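## Task

Remove cryo box W06 from the freezer and stand it upright in the transfer pan PAN. Then take cryo box M06, which is currently in PAN, and stand it upright on the freezer level LOWER, its front face facing the freezer opening. All other boxes must stay on the levels they are on now, and none may be dented. The wire shelf must lie flat on its ledges and PAN flat on the base plate. Lastly, close the freezer door so that its catch engages; an unlit lamp above the door is not proof of that. Nothing may depend on the robot holding it in place at the end. Finish with the gripper released and moved away, though resting on or holding the door is allowed.

## Robot and tools

Robot: one 7-joint arm with a two-finger parallel gripper. Joints, base to hand: waist, shoulder, upper arm roll, elbow, forearm roll, wrist pitch, wrist roll. Load limits are 50.2 N m for the first four and 31.6 N m for the last three; a carried object adds load. If contact torque hits a limit, the arm halts for 10 s and the rest of that call is dropped.

Frames. Scene frame: origin on the table top below the arm base, +z up, +y to the left when facing along +x. Results report end_effector_position (metres) and end_effector_quat_wxyz in this frame; the reported hand position can be slightly off, more so at long reach. Gripper frame: the fingers point along its +z, and they open and close along its y. end_effector_position is the point between the pads when closed; fingertips extend about 19 mm past it when closed, 6 mm when fully open, and closing pushes the tips roughly 13 mm further out, so keep that clearance above surfaces.

Row format, used by both motion tools: 8 numbers, each in [-1, 1]: dx, dy, dz, rx, ry, rz, position, speed. The first six are an offset (not an absolute pose), expressed in the gripper's own axes and measured from the gripper's measured pose, not from the last command. Scale: 1.0 equals 0.6 m for dx, dy, dz and 180 degrees for the rotation vector rx, ry, rz. position sets finger opening: +1 fully open (85 mm), 0 about 41 mm, about -0.8 pads touching, -1 close until blocked (grip about 190 to 235 N per pad). speed sets finger speed: about 20 mm/s at -1, 85 at 0, 150 at +1. Optionally append 7 numbers from 0 to 1, one stiffness multiplier per joint in the order above; it persists until changed. Each control step the command is clipped to within 70 mm and 16 degrees of the measured pose, so large offsets take several actions.

execute_actions(actions): a list of up to 15 actions, run in sequence. Each action is a list of 1 to 15 rows, one row per 1/30 s step, 15 steps per action; if fewer rows are given the last repeats. Every row in an action is an offset from the pose measured at that action's start (for the first action of a call, the pose in the latest result). An empty list just returns state and images.

move(target, speed, blocking): target is one row as above, an offset from the pose in the most recent result that shows one. speed is path top speed in m/s, 0.002 to 0.5 (default 0.25); turning is capped at twice that in rad/s. Path duration 0.5 to 10 s; longer paths are cut off short. It does not slow for obstacles, and faster motion or a target further beyond a contact means harder impact or pressing. Finger values are sent at the start. blocking=false returns after 0.5 s while motion continues; further motion commands are refused until wait or stop shows it ended. The result adds a move: line with the outcome (done, off_target, moving, held, fault) and active limits (paced = command clipped; held = a check blocked some steps, after which the arm may jump faster than speed), plus distance to target.

wait(seconds): 0 to 10; lets the scene run holding the last command, returning early if a running move ends. stop(): brakes a running move; fingers keep moving. zoom_image(camera, region): camera is cam_high, cam_low or cam_wrist; region [x0, y0, x1, y1] in pixels of that camera's 896x504 image, top-left origin, at most 504 by 504. finished_scene(scene): ends the given scene number irreversibly; the goal must already hold and stay held.

Result lines: Hand target is where the controller currently drives the hand. position_measured_pct is about 50 minus 50 times the finger position number (0 = fully open); stopping under about 90 short of the request means something is held or blocking, about 90 or slightly above means pads met on nothing or something very thin. Step readings list hand positions at some steps; HELD marks steps partly held back. A pose unreachable line means the clearance check (which treats any mount under the base as arm) altered or blocked the command. Joint torques include per-unit offset and noise. MOTOR HOT appears from 60 °C; at 75 °C an OVER-TEMPERATURE FAULT lets the arm sag, so avoid long heavy holding.

Gripping: close with position -1 and keep it. For a gentle grip open first, then close to just under the object width. Release by commanding wider than the object. Fingers re-close by themselves if the object slips or gives.

Cameras: cam_high, cam_low, cam_wrist, each 896x504, with calibration (K, distortion, T_world_to_cam mapping scene frame to camera) given per scene; small errors of a few degrees and millimetres are possible.

Cautions: the freezer is loose on the table; shoving it more than a thumb's width hurts, a hand's width fails the job. The UPPER wire shelf and PAN are loose too. Identify boxes by printed IDs on lid and front, since the inventory sheet may misplace them. A box stacked on another does not count as on a level. Avoid drops, slips, slamming the door, hard collisions and strong pushes, and never knock anything off the table or out of the work area. Loose objects may occasionally be nudged by outside disturbances.

Each tool is called as name(argument=value, ...) on one line, values as JSON.

## Session

execute_actions(actions=[])

Scene clock: 0.00 s.
end_effector_position=(+0.5187, +0.0482, +0.2601) position_measured_pct=0.0 end_effector_quat_wxyz=(-0.129, +0.342, +0.662, +0.654)
Joint positions: [ 0.782  0.946 -0.301  1.775 -1.227  1.462  2.15 ]
Joint velocities: [ 0.    -0.002 -0.     0.001 -0.     0.     0.   ]
Joint torques (N m, as the joint torque sensors report them, + toward a larger angle): no reading
Motor temperatures (°C, as the motors report them): [35 37 32 34 37 38 44]
Hand target: +0.519, +0.048, +0.260; -0.129, +0.342, +0.662, +0.654
Joint stiffness scale: [1. 1. 1. 1. 1. 1. 1.]

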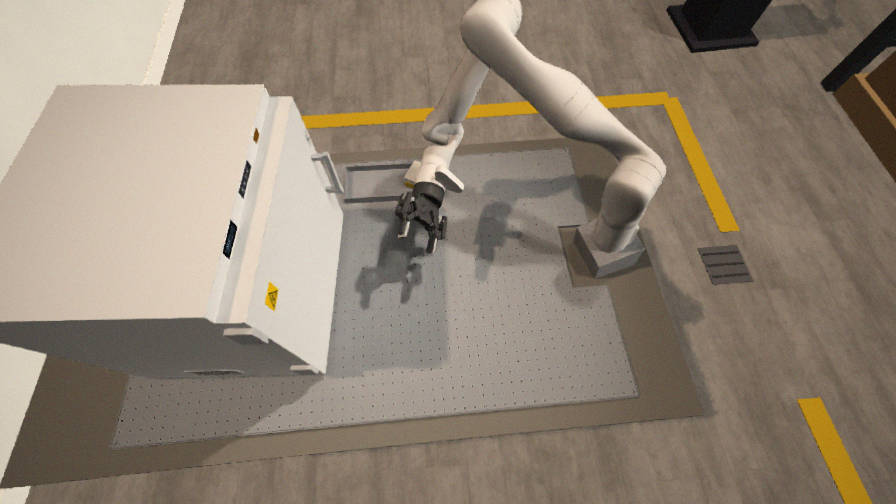

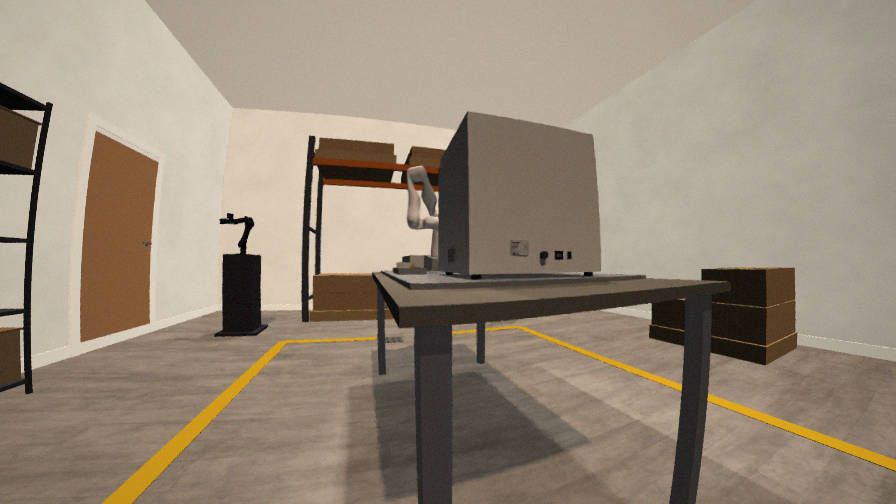

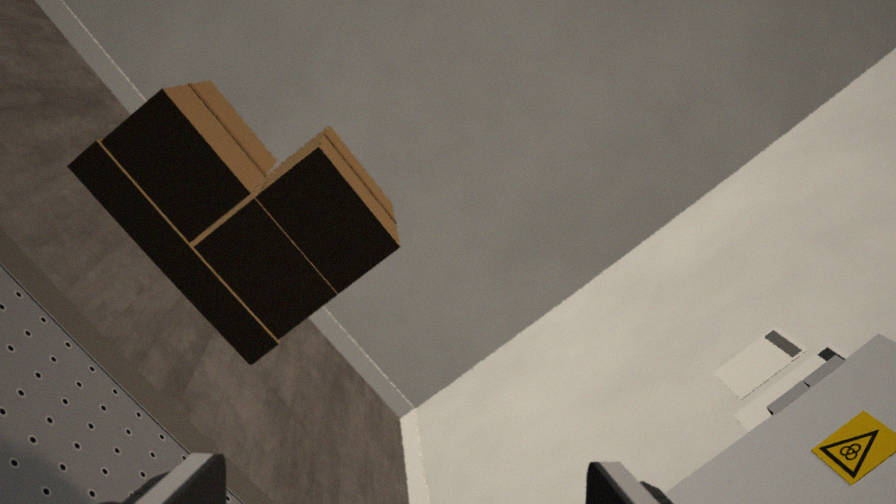

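move(target=[-0.045,0.05,-0.348,-0.396,-0.156,0.267,1,0])

Scene clock: 3.93 s.
end_effector_position=(+0.4991, -0.1592, +0.2864) position_measured_pct=0.0 end_effector_quat_wxyz=(-0.003, +0.709, +0.003, +0.705)
Joint positions: [ 1.134  1.124 -0.431  2.523 -2.229  1.749  2.132]
Joint velocities: [ 0.004 -0.005 -0.006  0.004 -0.005  0.     0.   ]
Joint torques (N m, as the joint torque sensors report them, + toward a larger angle): [  2.93 -14.46  -3.08   3.04   2.02   2.25  -0.34]
Motor temperatures (°C, as the motors report them): [35 37 32 34 37 38 44]
Hand target: +0.499, -0.161, +0.290; -0.003, +0.707, -0.001, +0.707
Off the commanded pose: 0.004 m, 1 deg.
Joint stiffness scale: [1. 1. 1. 1. 1. 1. 1.]
move: off_target
camera_calibration (this result's frames):
cam_wrist: T_world_to_cam=[[-0.0307649, -0.998282, 0.0498689, -0.168661], [0.00299947, -0.0499845, -0.998745, 0.337374], [0.999522, -0.0305767, 0.00453208, -0.354491], [0, 0, 0, 1]] pos_world=[0.348121, -0.162347, 0.346968]

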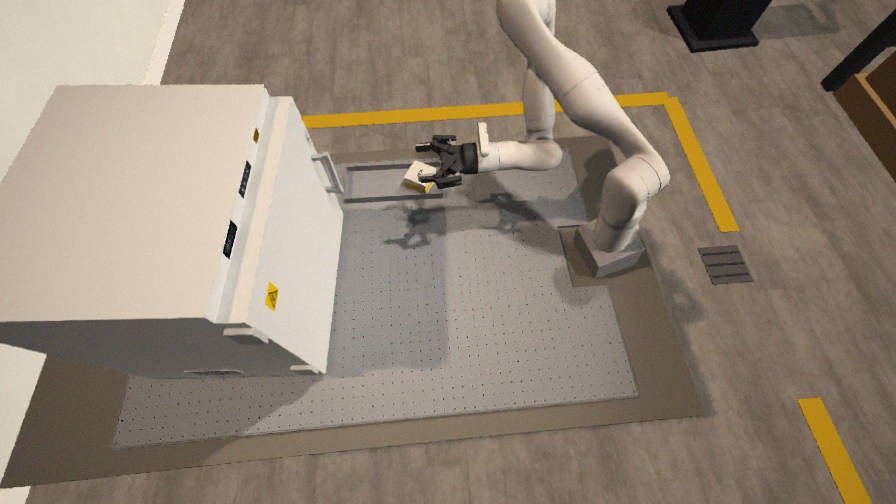

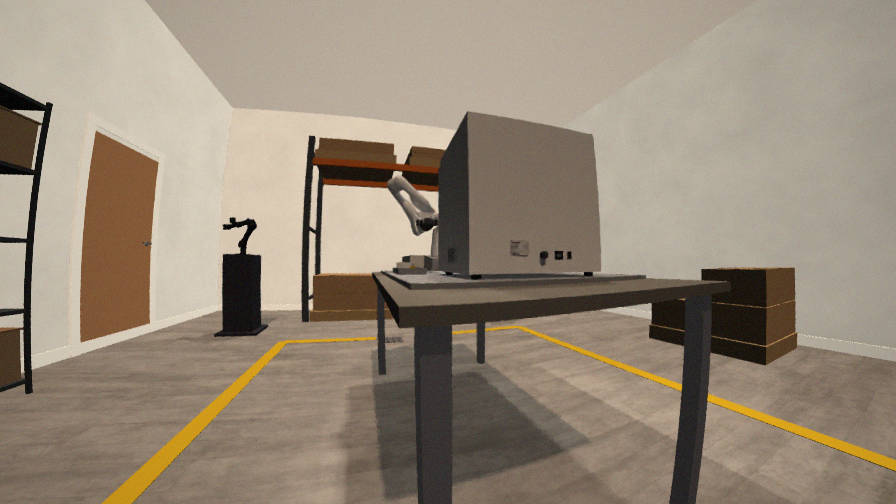

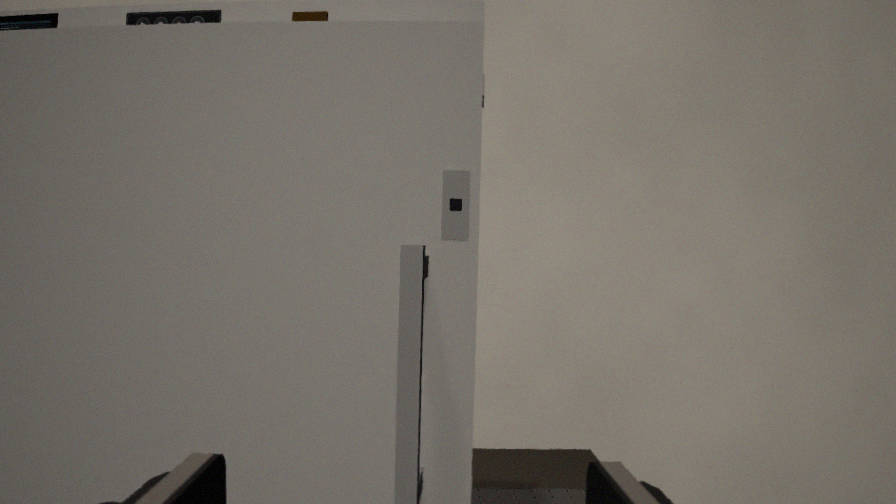

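move(target=[0,-0.008,0.335,0,0,0,0.3,0], speed=0.12)

move(target=[0,0,0,0,0,0,-1,0])

move(target=[0,-0.005,-0.08,-0.03,0,0,-1,0], speed=0.03)

Scene clock: 6.20 s.
end_effector_position=(+0.6980, -0.1546, +0.2849) position_measured_pct=34.9 end_effector_quat_wxyz=(+0.000, +0.709, +0.006, +0.705)
Joint positions: [ 0.882  0.997 -0.632  2.052 -2.639  1.349  1.901]
Joint velocities: [-0.004 -0.    -0.    -0.002 -0.003 -0.     0.001]
Joint torques (N m, as the joint torque sensors report them, + toward a larger angle): [  2.37 -18.84  -4.22  -2.89   1.14   2.53  -0.36]
Motor temperatures (°C, as the motors report them): [35 37 32 34 37 38 44]
Hand target: +0.700, -0.153, +0.286; -0.002, +0.709, +0.003, +0.705
Off the commanded pose: 0.003 m, 0 deg.
Joint stiffness scale: [1. 1. 1. 1. 1. 1. 1.]
move: done
camera_calibration (this result's frames):
cam_wrist: T_world_to_cam=[[-0.0312172, -0.99783, 0.0579697, -0.159808], [0.00312138, -0.058095, -0.998306, 0.334015], [0.999508, -0.0309834, 0.00492817, -0.553319], [0, 0, 0, 1]] pos_world=[0.547015, -0.1572, 0.34544]

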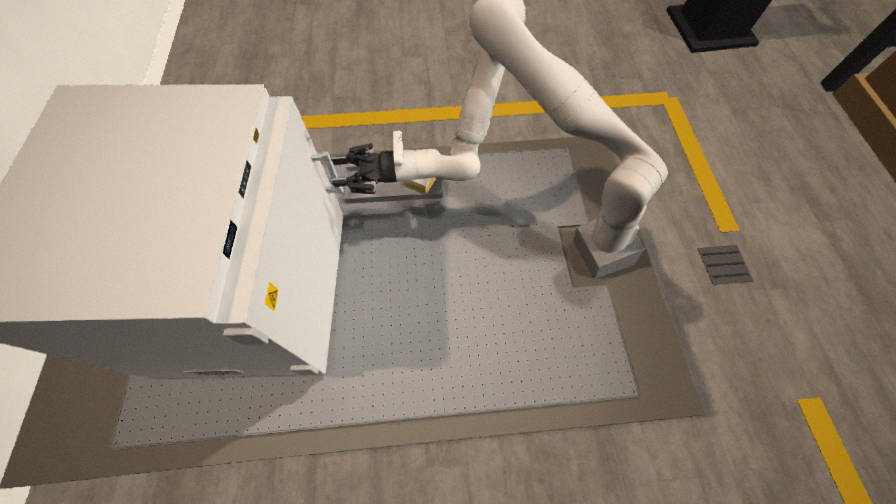

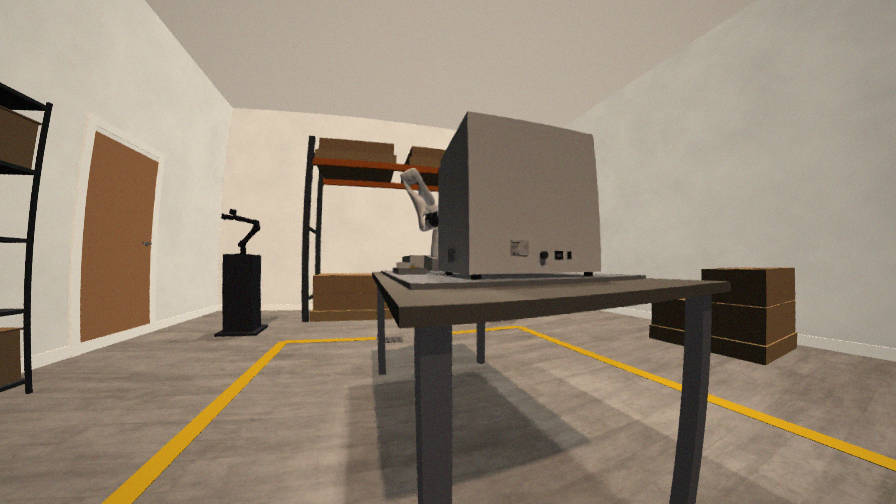

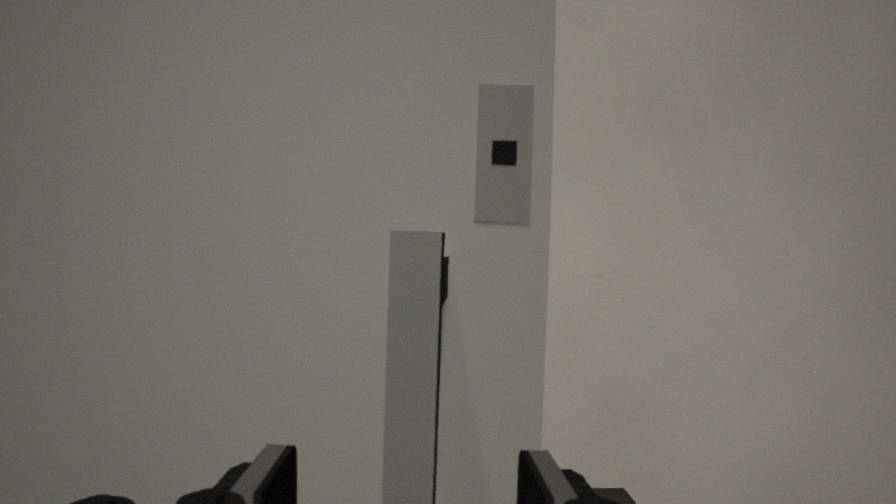

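Scene clock: 7.03 s.
end_effector_position=(+0.6978, -0.1552, +0.2848) position_measured_pct=81.7 end_effector_quat_wxyz=(+0.000, +0.709, +0.006, +0.705)
Joint positions: [ 0.882  0.997 -0.632  2.052 -2.64   1.349  1.901]
Joint velocities: [-0.    -0.     0.     0.     0.    -0.    -0.001]
Joint torques (N m, as the joint torque sensors report them, + toward a larger angle): [  0.96 -18.59  -4.91  -4.34   1.44   1.63   0.01]
Motor temperatures (°C, as the motors report them): [35 37 32 34 37 38 44]
Hand target: +0.698, -0.155, +0.285; +0.000, +0.709, +0.006, +0.705
Off the commanded pose: 0.001 m, 0 deg.
Joint stiffness scale: [1. 1. 1. 1. 1. 1. 1.]
move: done
camera_calibration (this result's frames):
cam_wrist: T_world_to_cam=[[-0.0321666, -0.997803, 0.0579256, -0.159674], [0.00275611, -0.0580439, -0.99831, 0.334191], [0.999479, -0.0319526, 0.00461713, -0.553152], [0, 0, 0, 1]] pos_world=[0.546806, -0.1576, 0.345429]

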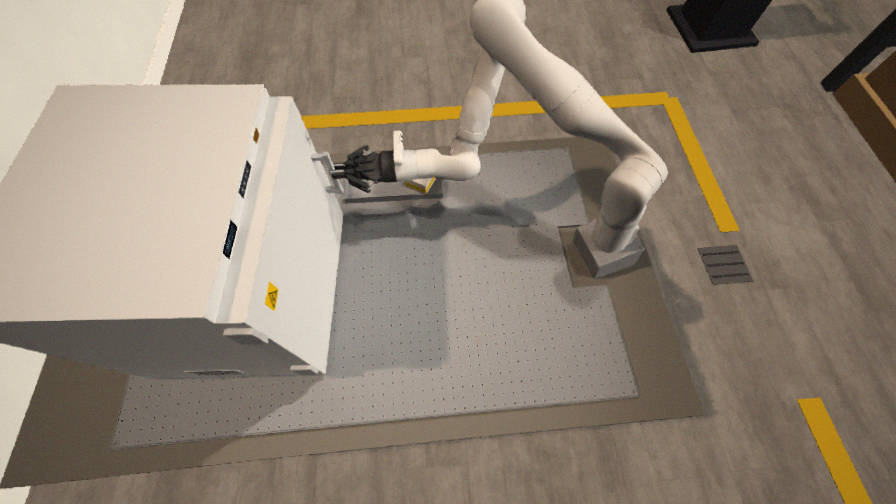

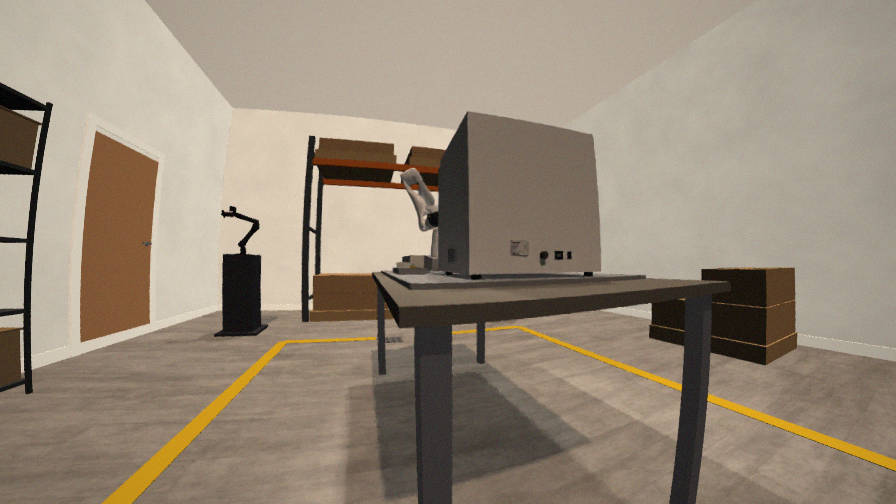

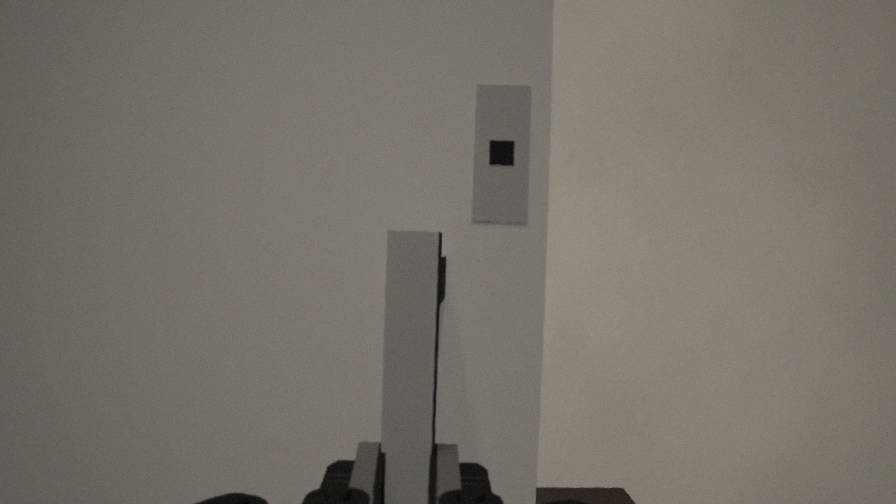

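Scene clock: 8.90 s.
end_effector_position=(+0.6523, -0.1430, +0.2848) position_measured_pct=81.7 end_effector_quat_wxyz=(+0.023, +0.709, -0.021, +0.705)
Joint positions: [ 0.859  1.003 -0.635  2.226 -2.736  1.543  1.994]
Joint velocities: [-0.003  0.001  0.001  0.004 -0.004  0.006  0.   ]
Joint torques (N m, as the joint torque sensors report them, + toward a larger angle): [  9.18 -18.42  -0.97  -2.09  -0.22   4.26  -0.24]
Motor temperatures (°C, as the motors report them): [35 37 32 34 37 38 44]
Hand target: +0.650, -0.152, +0.285; +0.034, +0.708, -0.027, +0.705
Off the commanded pose: 0.010 m, 1 deg.
Joint stiffness scale: [1. 1. 1. 1. 1. 1. 1.]
move: off_target
camera_calibration (this result's frames):
cam_wrist: T_world_to_cam=[[-0.101888, -0.993402, 0.052643, -0.101354], [-0.00198575, -0.0527152, -0.998608, 0.338971], [0.994794, -0.101851, 0.0033984, -0.513847], [0, 0, 0, 1]] pos_world=[0.501519, -0.135152, 0.345581]

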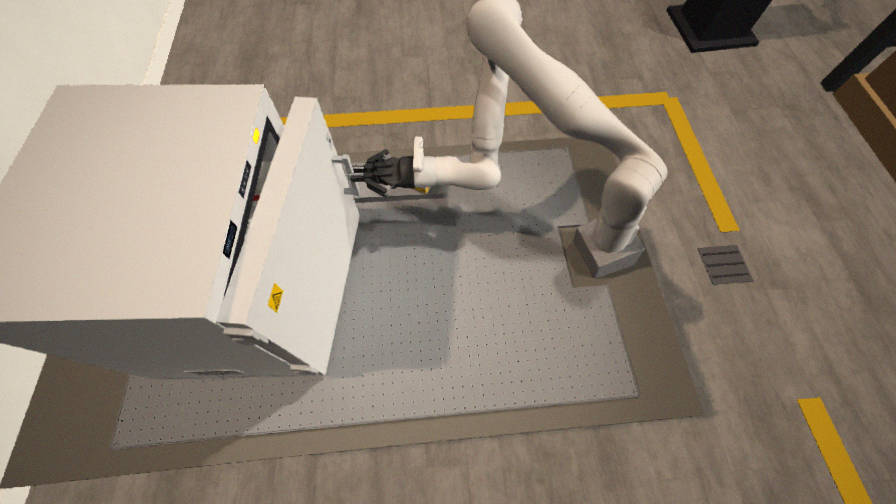

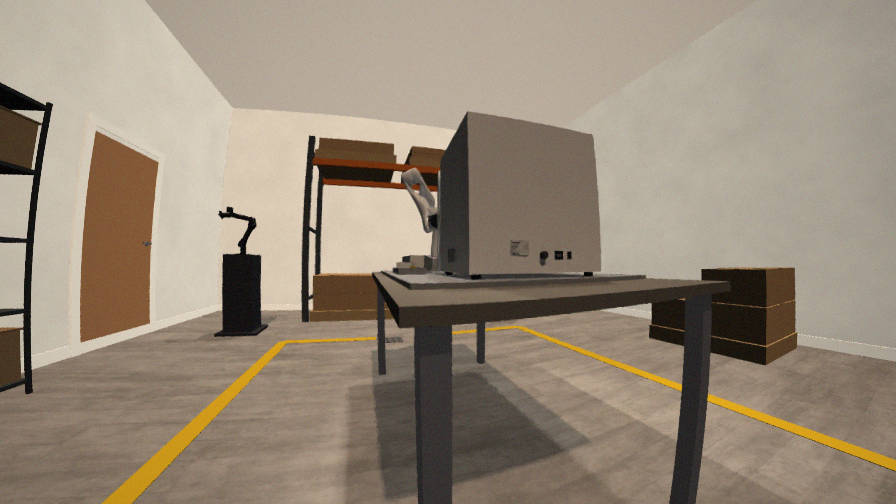

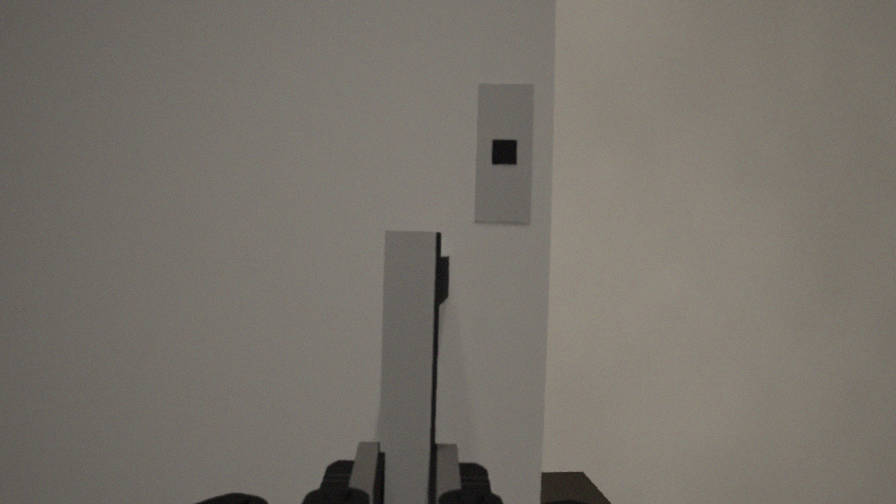

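move(target=[0,-0.048,-0.107,-0.04,0,0,-1,0], speed=0.05)

move(target=[0,0,0,0,0,0,0.2,0])

move(target=[0,0,-0.05,0,0,0,0.2,0])

move(target=[0,0.22,0.0,0.2,0,0,-1,0])

Scene clock: 10.73 s.
end_effector_position=(+0.5909, -0.1150, +0.2847) position_measured_pct=81.7 end_effector_quat_wxyz=(+0.071, +0.705, -0.068, +0.702)
Joint positions: [ 0.728  1.086 -0.687  2.457 -2.94   1.94   2.141]
Joint velocities: [-0.015  0.003  0.     0.002 -0.018  0.021  0.002]
Joint torques (N m, as the joint torque sensors report them, + toward a larger angle): [ -0.48 -17.55  -4.71   1.99   3.87   2.    -0.02]
Motor temperatures (°C, as the motors report them): [35 37 32 34 37 39 44]
Hand target: +0.590, -0.110, +0.285; +0.067, +0.706, -0.065, +0.702
Off the commanded pose: 0.005 m, 0 deg.
Joint stiffness scale: [1. 1. 1. 1. 1. 1. 1.]
move: off_target
camera_calibration (this result's frames):
cam_wrist: T_world_to_cam=[[-0.233719, -0.97078, 0.0544169, 0.000220426], [-0.00776524, -0.0541015, -0.998505, 0.343457], [0.972273, -0.233793, 0.00510623, -0.452242], [0, 0, 0, 1]] pos_world=[0.442421, -0.0869352, 0.345241]

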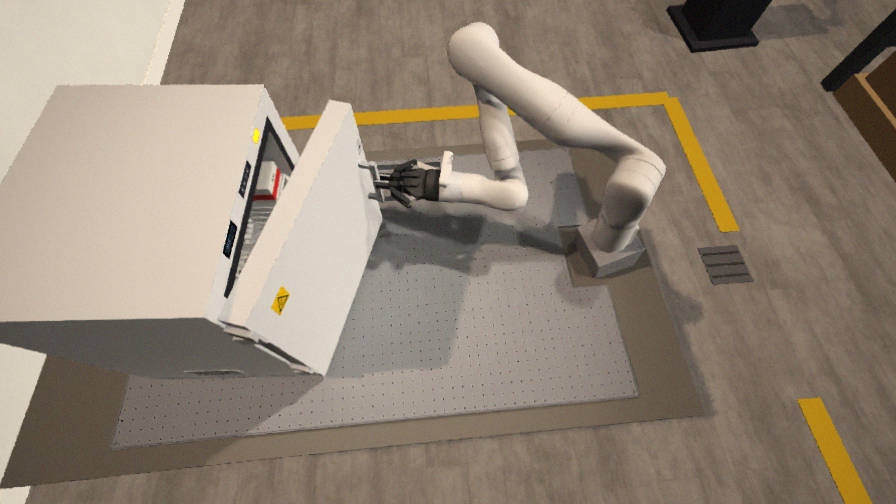

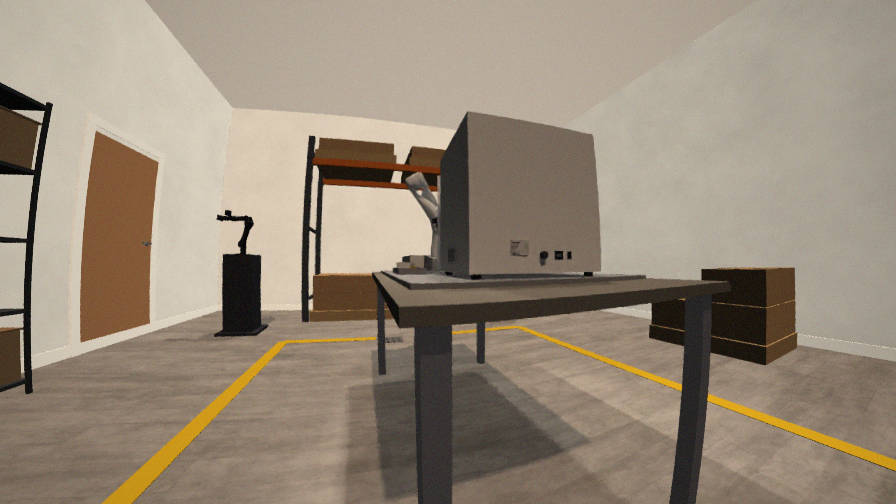

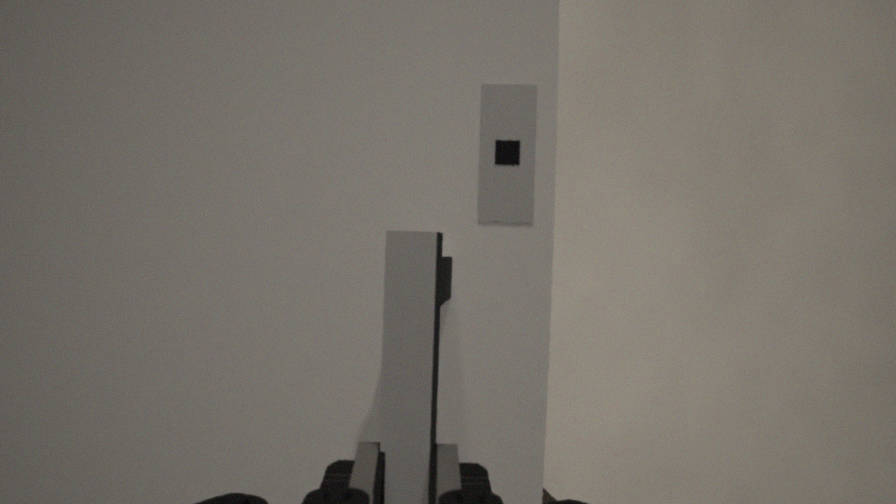

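Scene clock: 11.57 s.
end_effector_position=(+0.5908, -0.1151, +0.2847) position_measured_pct=40.1 end_effector_quat_wxyz=(+0.071, +0.705, -0.068, +0.702)
Joint positions: [ 0.728  1.086 -0.687  2.457 -2.94   1.94   2.141]
Joint velocities: [-0.     0.001 -0.    -0.     0.    -0.001  0.001]
Joint torques (N m, as the joint torque sensors report them, + toward a larger angle): [  2.32 -16.12  -3.17   1.26   1.72   2.42  -0.23]
Motor temperatures (°C, as the motors report them): [35 37 32 34 37 39 44]
Hand target: +0.591, -0.115, +0.285; +0.071, +0.705, -0.068, +0.702
Off the commanded pose: 0.000 m, 0 deg.
Joint stiffness scale: [1. 1. 1. 1. 1. 1. 1.]
move: done
camera_calibration (this result's frames):
cam_wrist: T_world_to_cam=[[-0.234156, -0.970665, 0.0545906, 0.000330291], [-0.00796246, -0.054235, -0.998496, 0.343497], [0.972166, -0.234239, 0.0049706, -0.452189], [0, 0, 0, 1]] pos_world=[0.442415, -0.08697, 0.34521]

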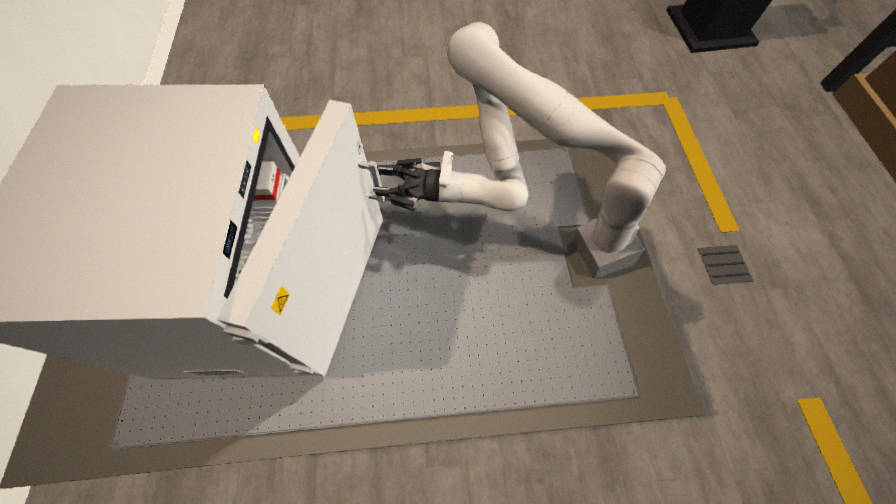

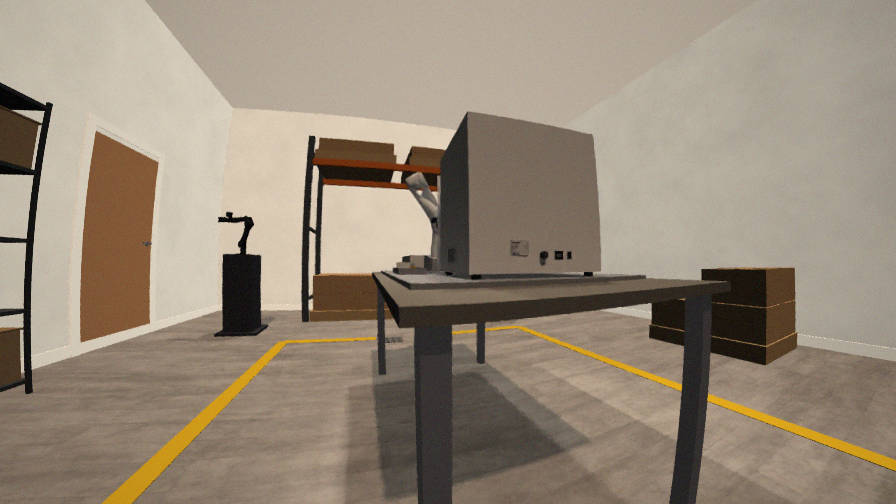

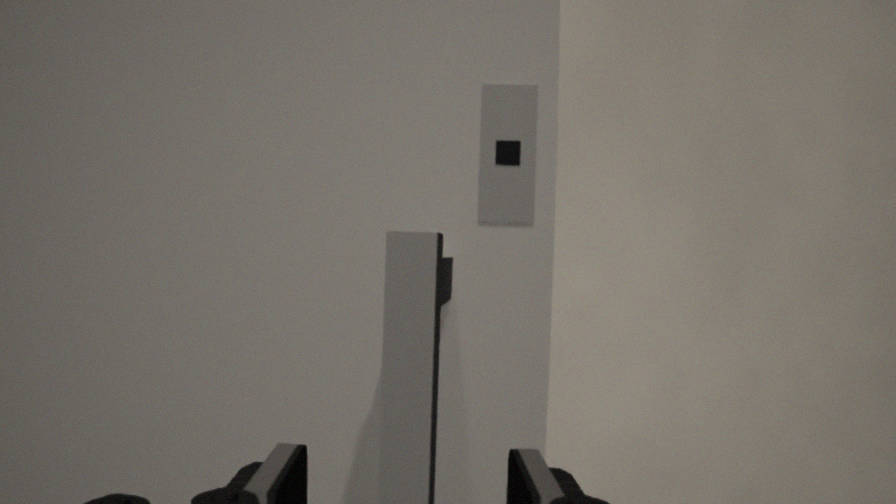

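Scene clock: 12.43 s.
end_effector_position=(+0.5627, -0.1099, +0.2857) position_measured_pct=40.1 end_effector_quat_wxyz=(+0.071, +0.705, -0.070, +0.702)
Joint positions: [ 0.709  1.132 -0.667  2.541 -2.908  2.069  2.173]
Joint velocities: [-0.005  0.004  0.003  0.    -0.001  0.003 -0.001]
Joint torques (N m, as the joint torque sensors report them, + toward a larger angle): [  2.22 -15.68  -3.46   2.07   1.77   2.12  -0.04]
Motor temperatures (°C, as the motors report them): [35 37 32 34 37 39 44]
Hand target: +0.561, -0.109, +0.285; +0.071, +0.705, -0.068, +0.702
Off the commanded pose: 0.002 m, 0 deg.
Joint stiffness scale: [1. 1. 1. 1. 1. 1. 1.]
move: done
camera_calibration (this result's frames):
cam_wrist: T_world_to_cam=[[-0.237064, -0.970193, 0.050256, 0.00161097], [-0.00649199, -0.0501474, -0.998721, 0.344223], [0.971472, -0.237087, 0.00558967, -0.42377], [0, 0, 0, 1]] pos_world=[0.414298, -0.0816456, 0.34607]

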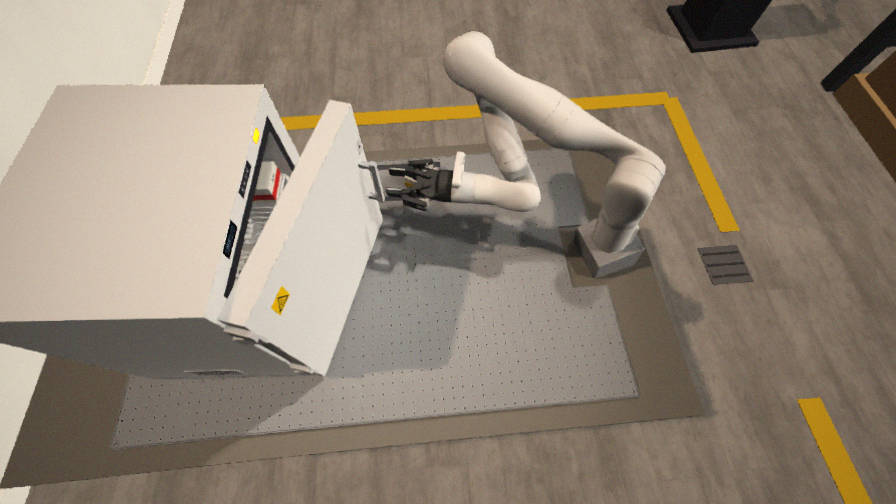

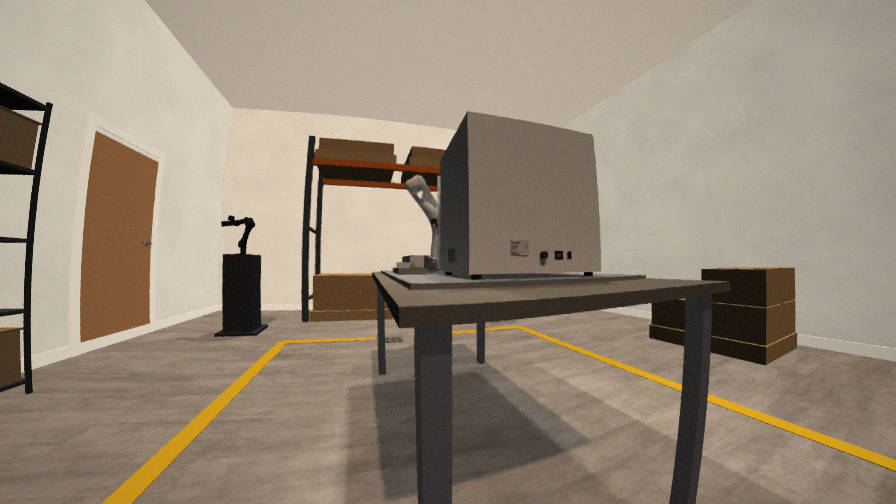

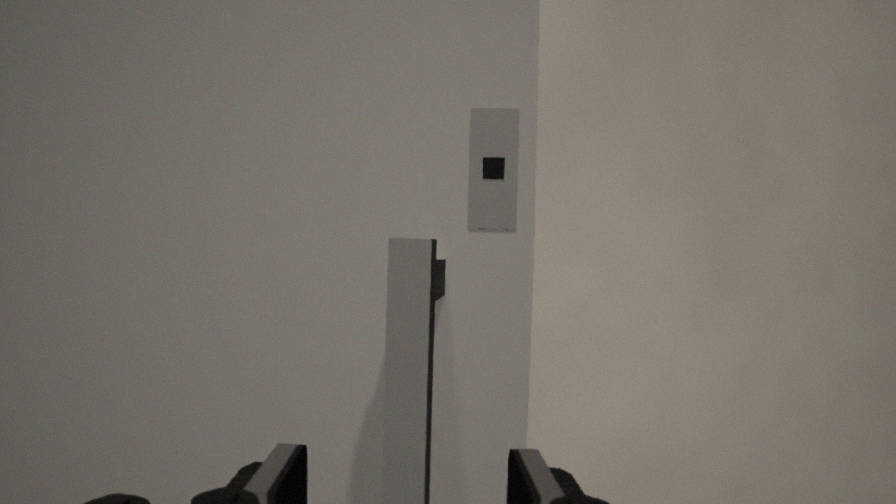

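Scene clock: 14.23 s.
end_effector_position=(+0.5373, -0.2396, +0.2860) position_measured_pct=91.7 end_effector_quat_wxyz=(-0.146, +0.694, +0.151, +0.688)
Joint positions: [ 1.139  1.008 -0.136  1.879 -1.712  1.61   1.37 ]
Joint velocities: [ 0.005  0.002  0.    -0.003  0.002 -0.    -0.001]
Joint torques (N m, as the joint torque sensors report them, + toward a larger angle): [  3.69 -19.48  -1.75  -1.99  -0.28   2.73  -0.16]
Motor temperatures (°C, as the motors report them): [35 37 32 34 37 39 44]
Hand target: +0.536, -0.240, +0.285; -0.149, +0.694, +0.150, +0.688
Off the commanded pose: 0.001 m, 1 deg.
Joint stiffness scale: [1. 1. 1. 1. 1. 1. 1.]
move: done
camera_calibration (this result's frames):
cam_wrist: T_world_to_cam=[[0.374319, -0.925671, 0.0549377, -0.449415], [0.0203526, -0.0510293, -0.99849, 0.323188], [0.927077, 0.374872, -0.00026141, -0.257624], [0, 0, 0, 1]] pos_world=[0.400484, -0.302942, 0.347323]

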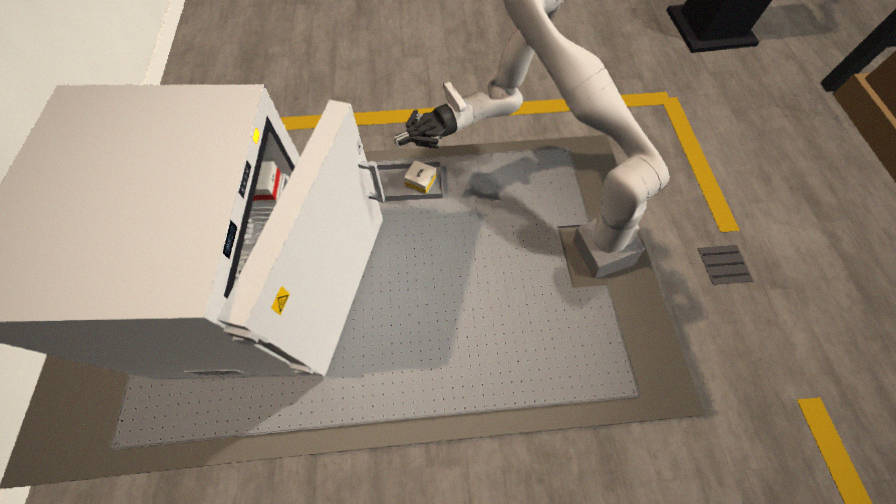

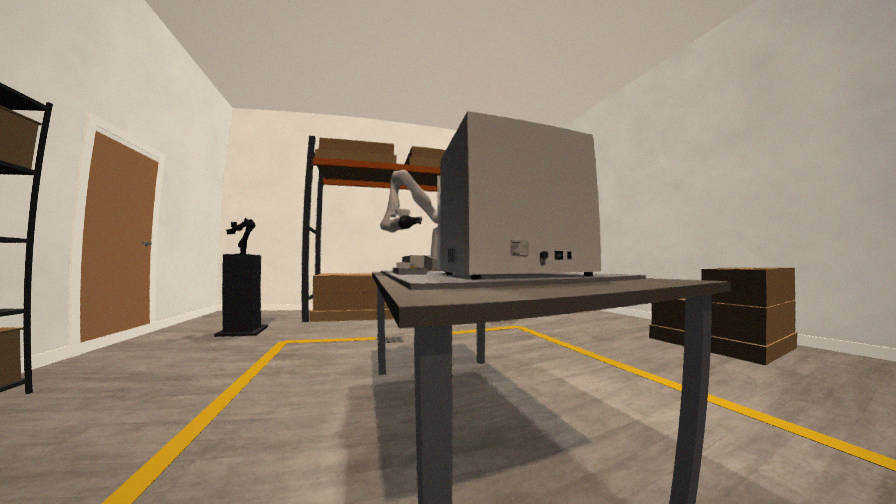

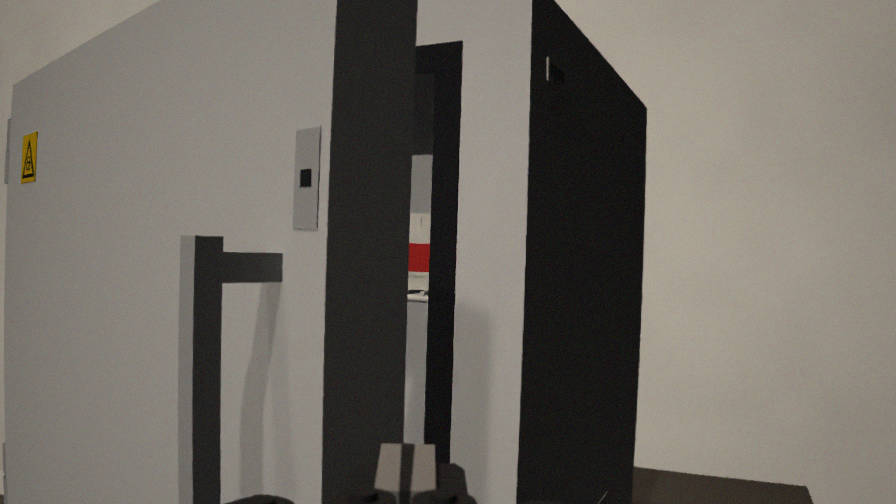

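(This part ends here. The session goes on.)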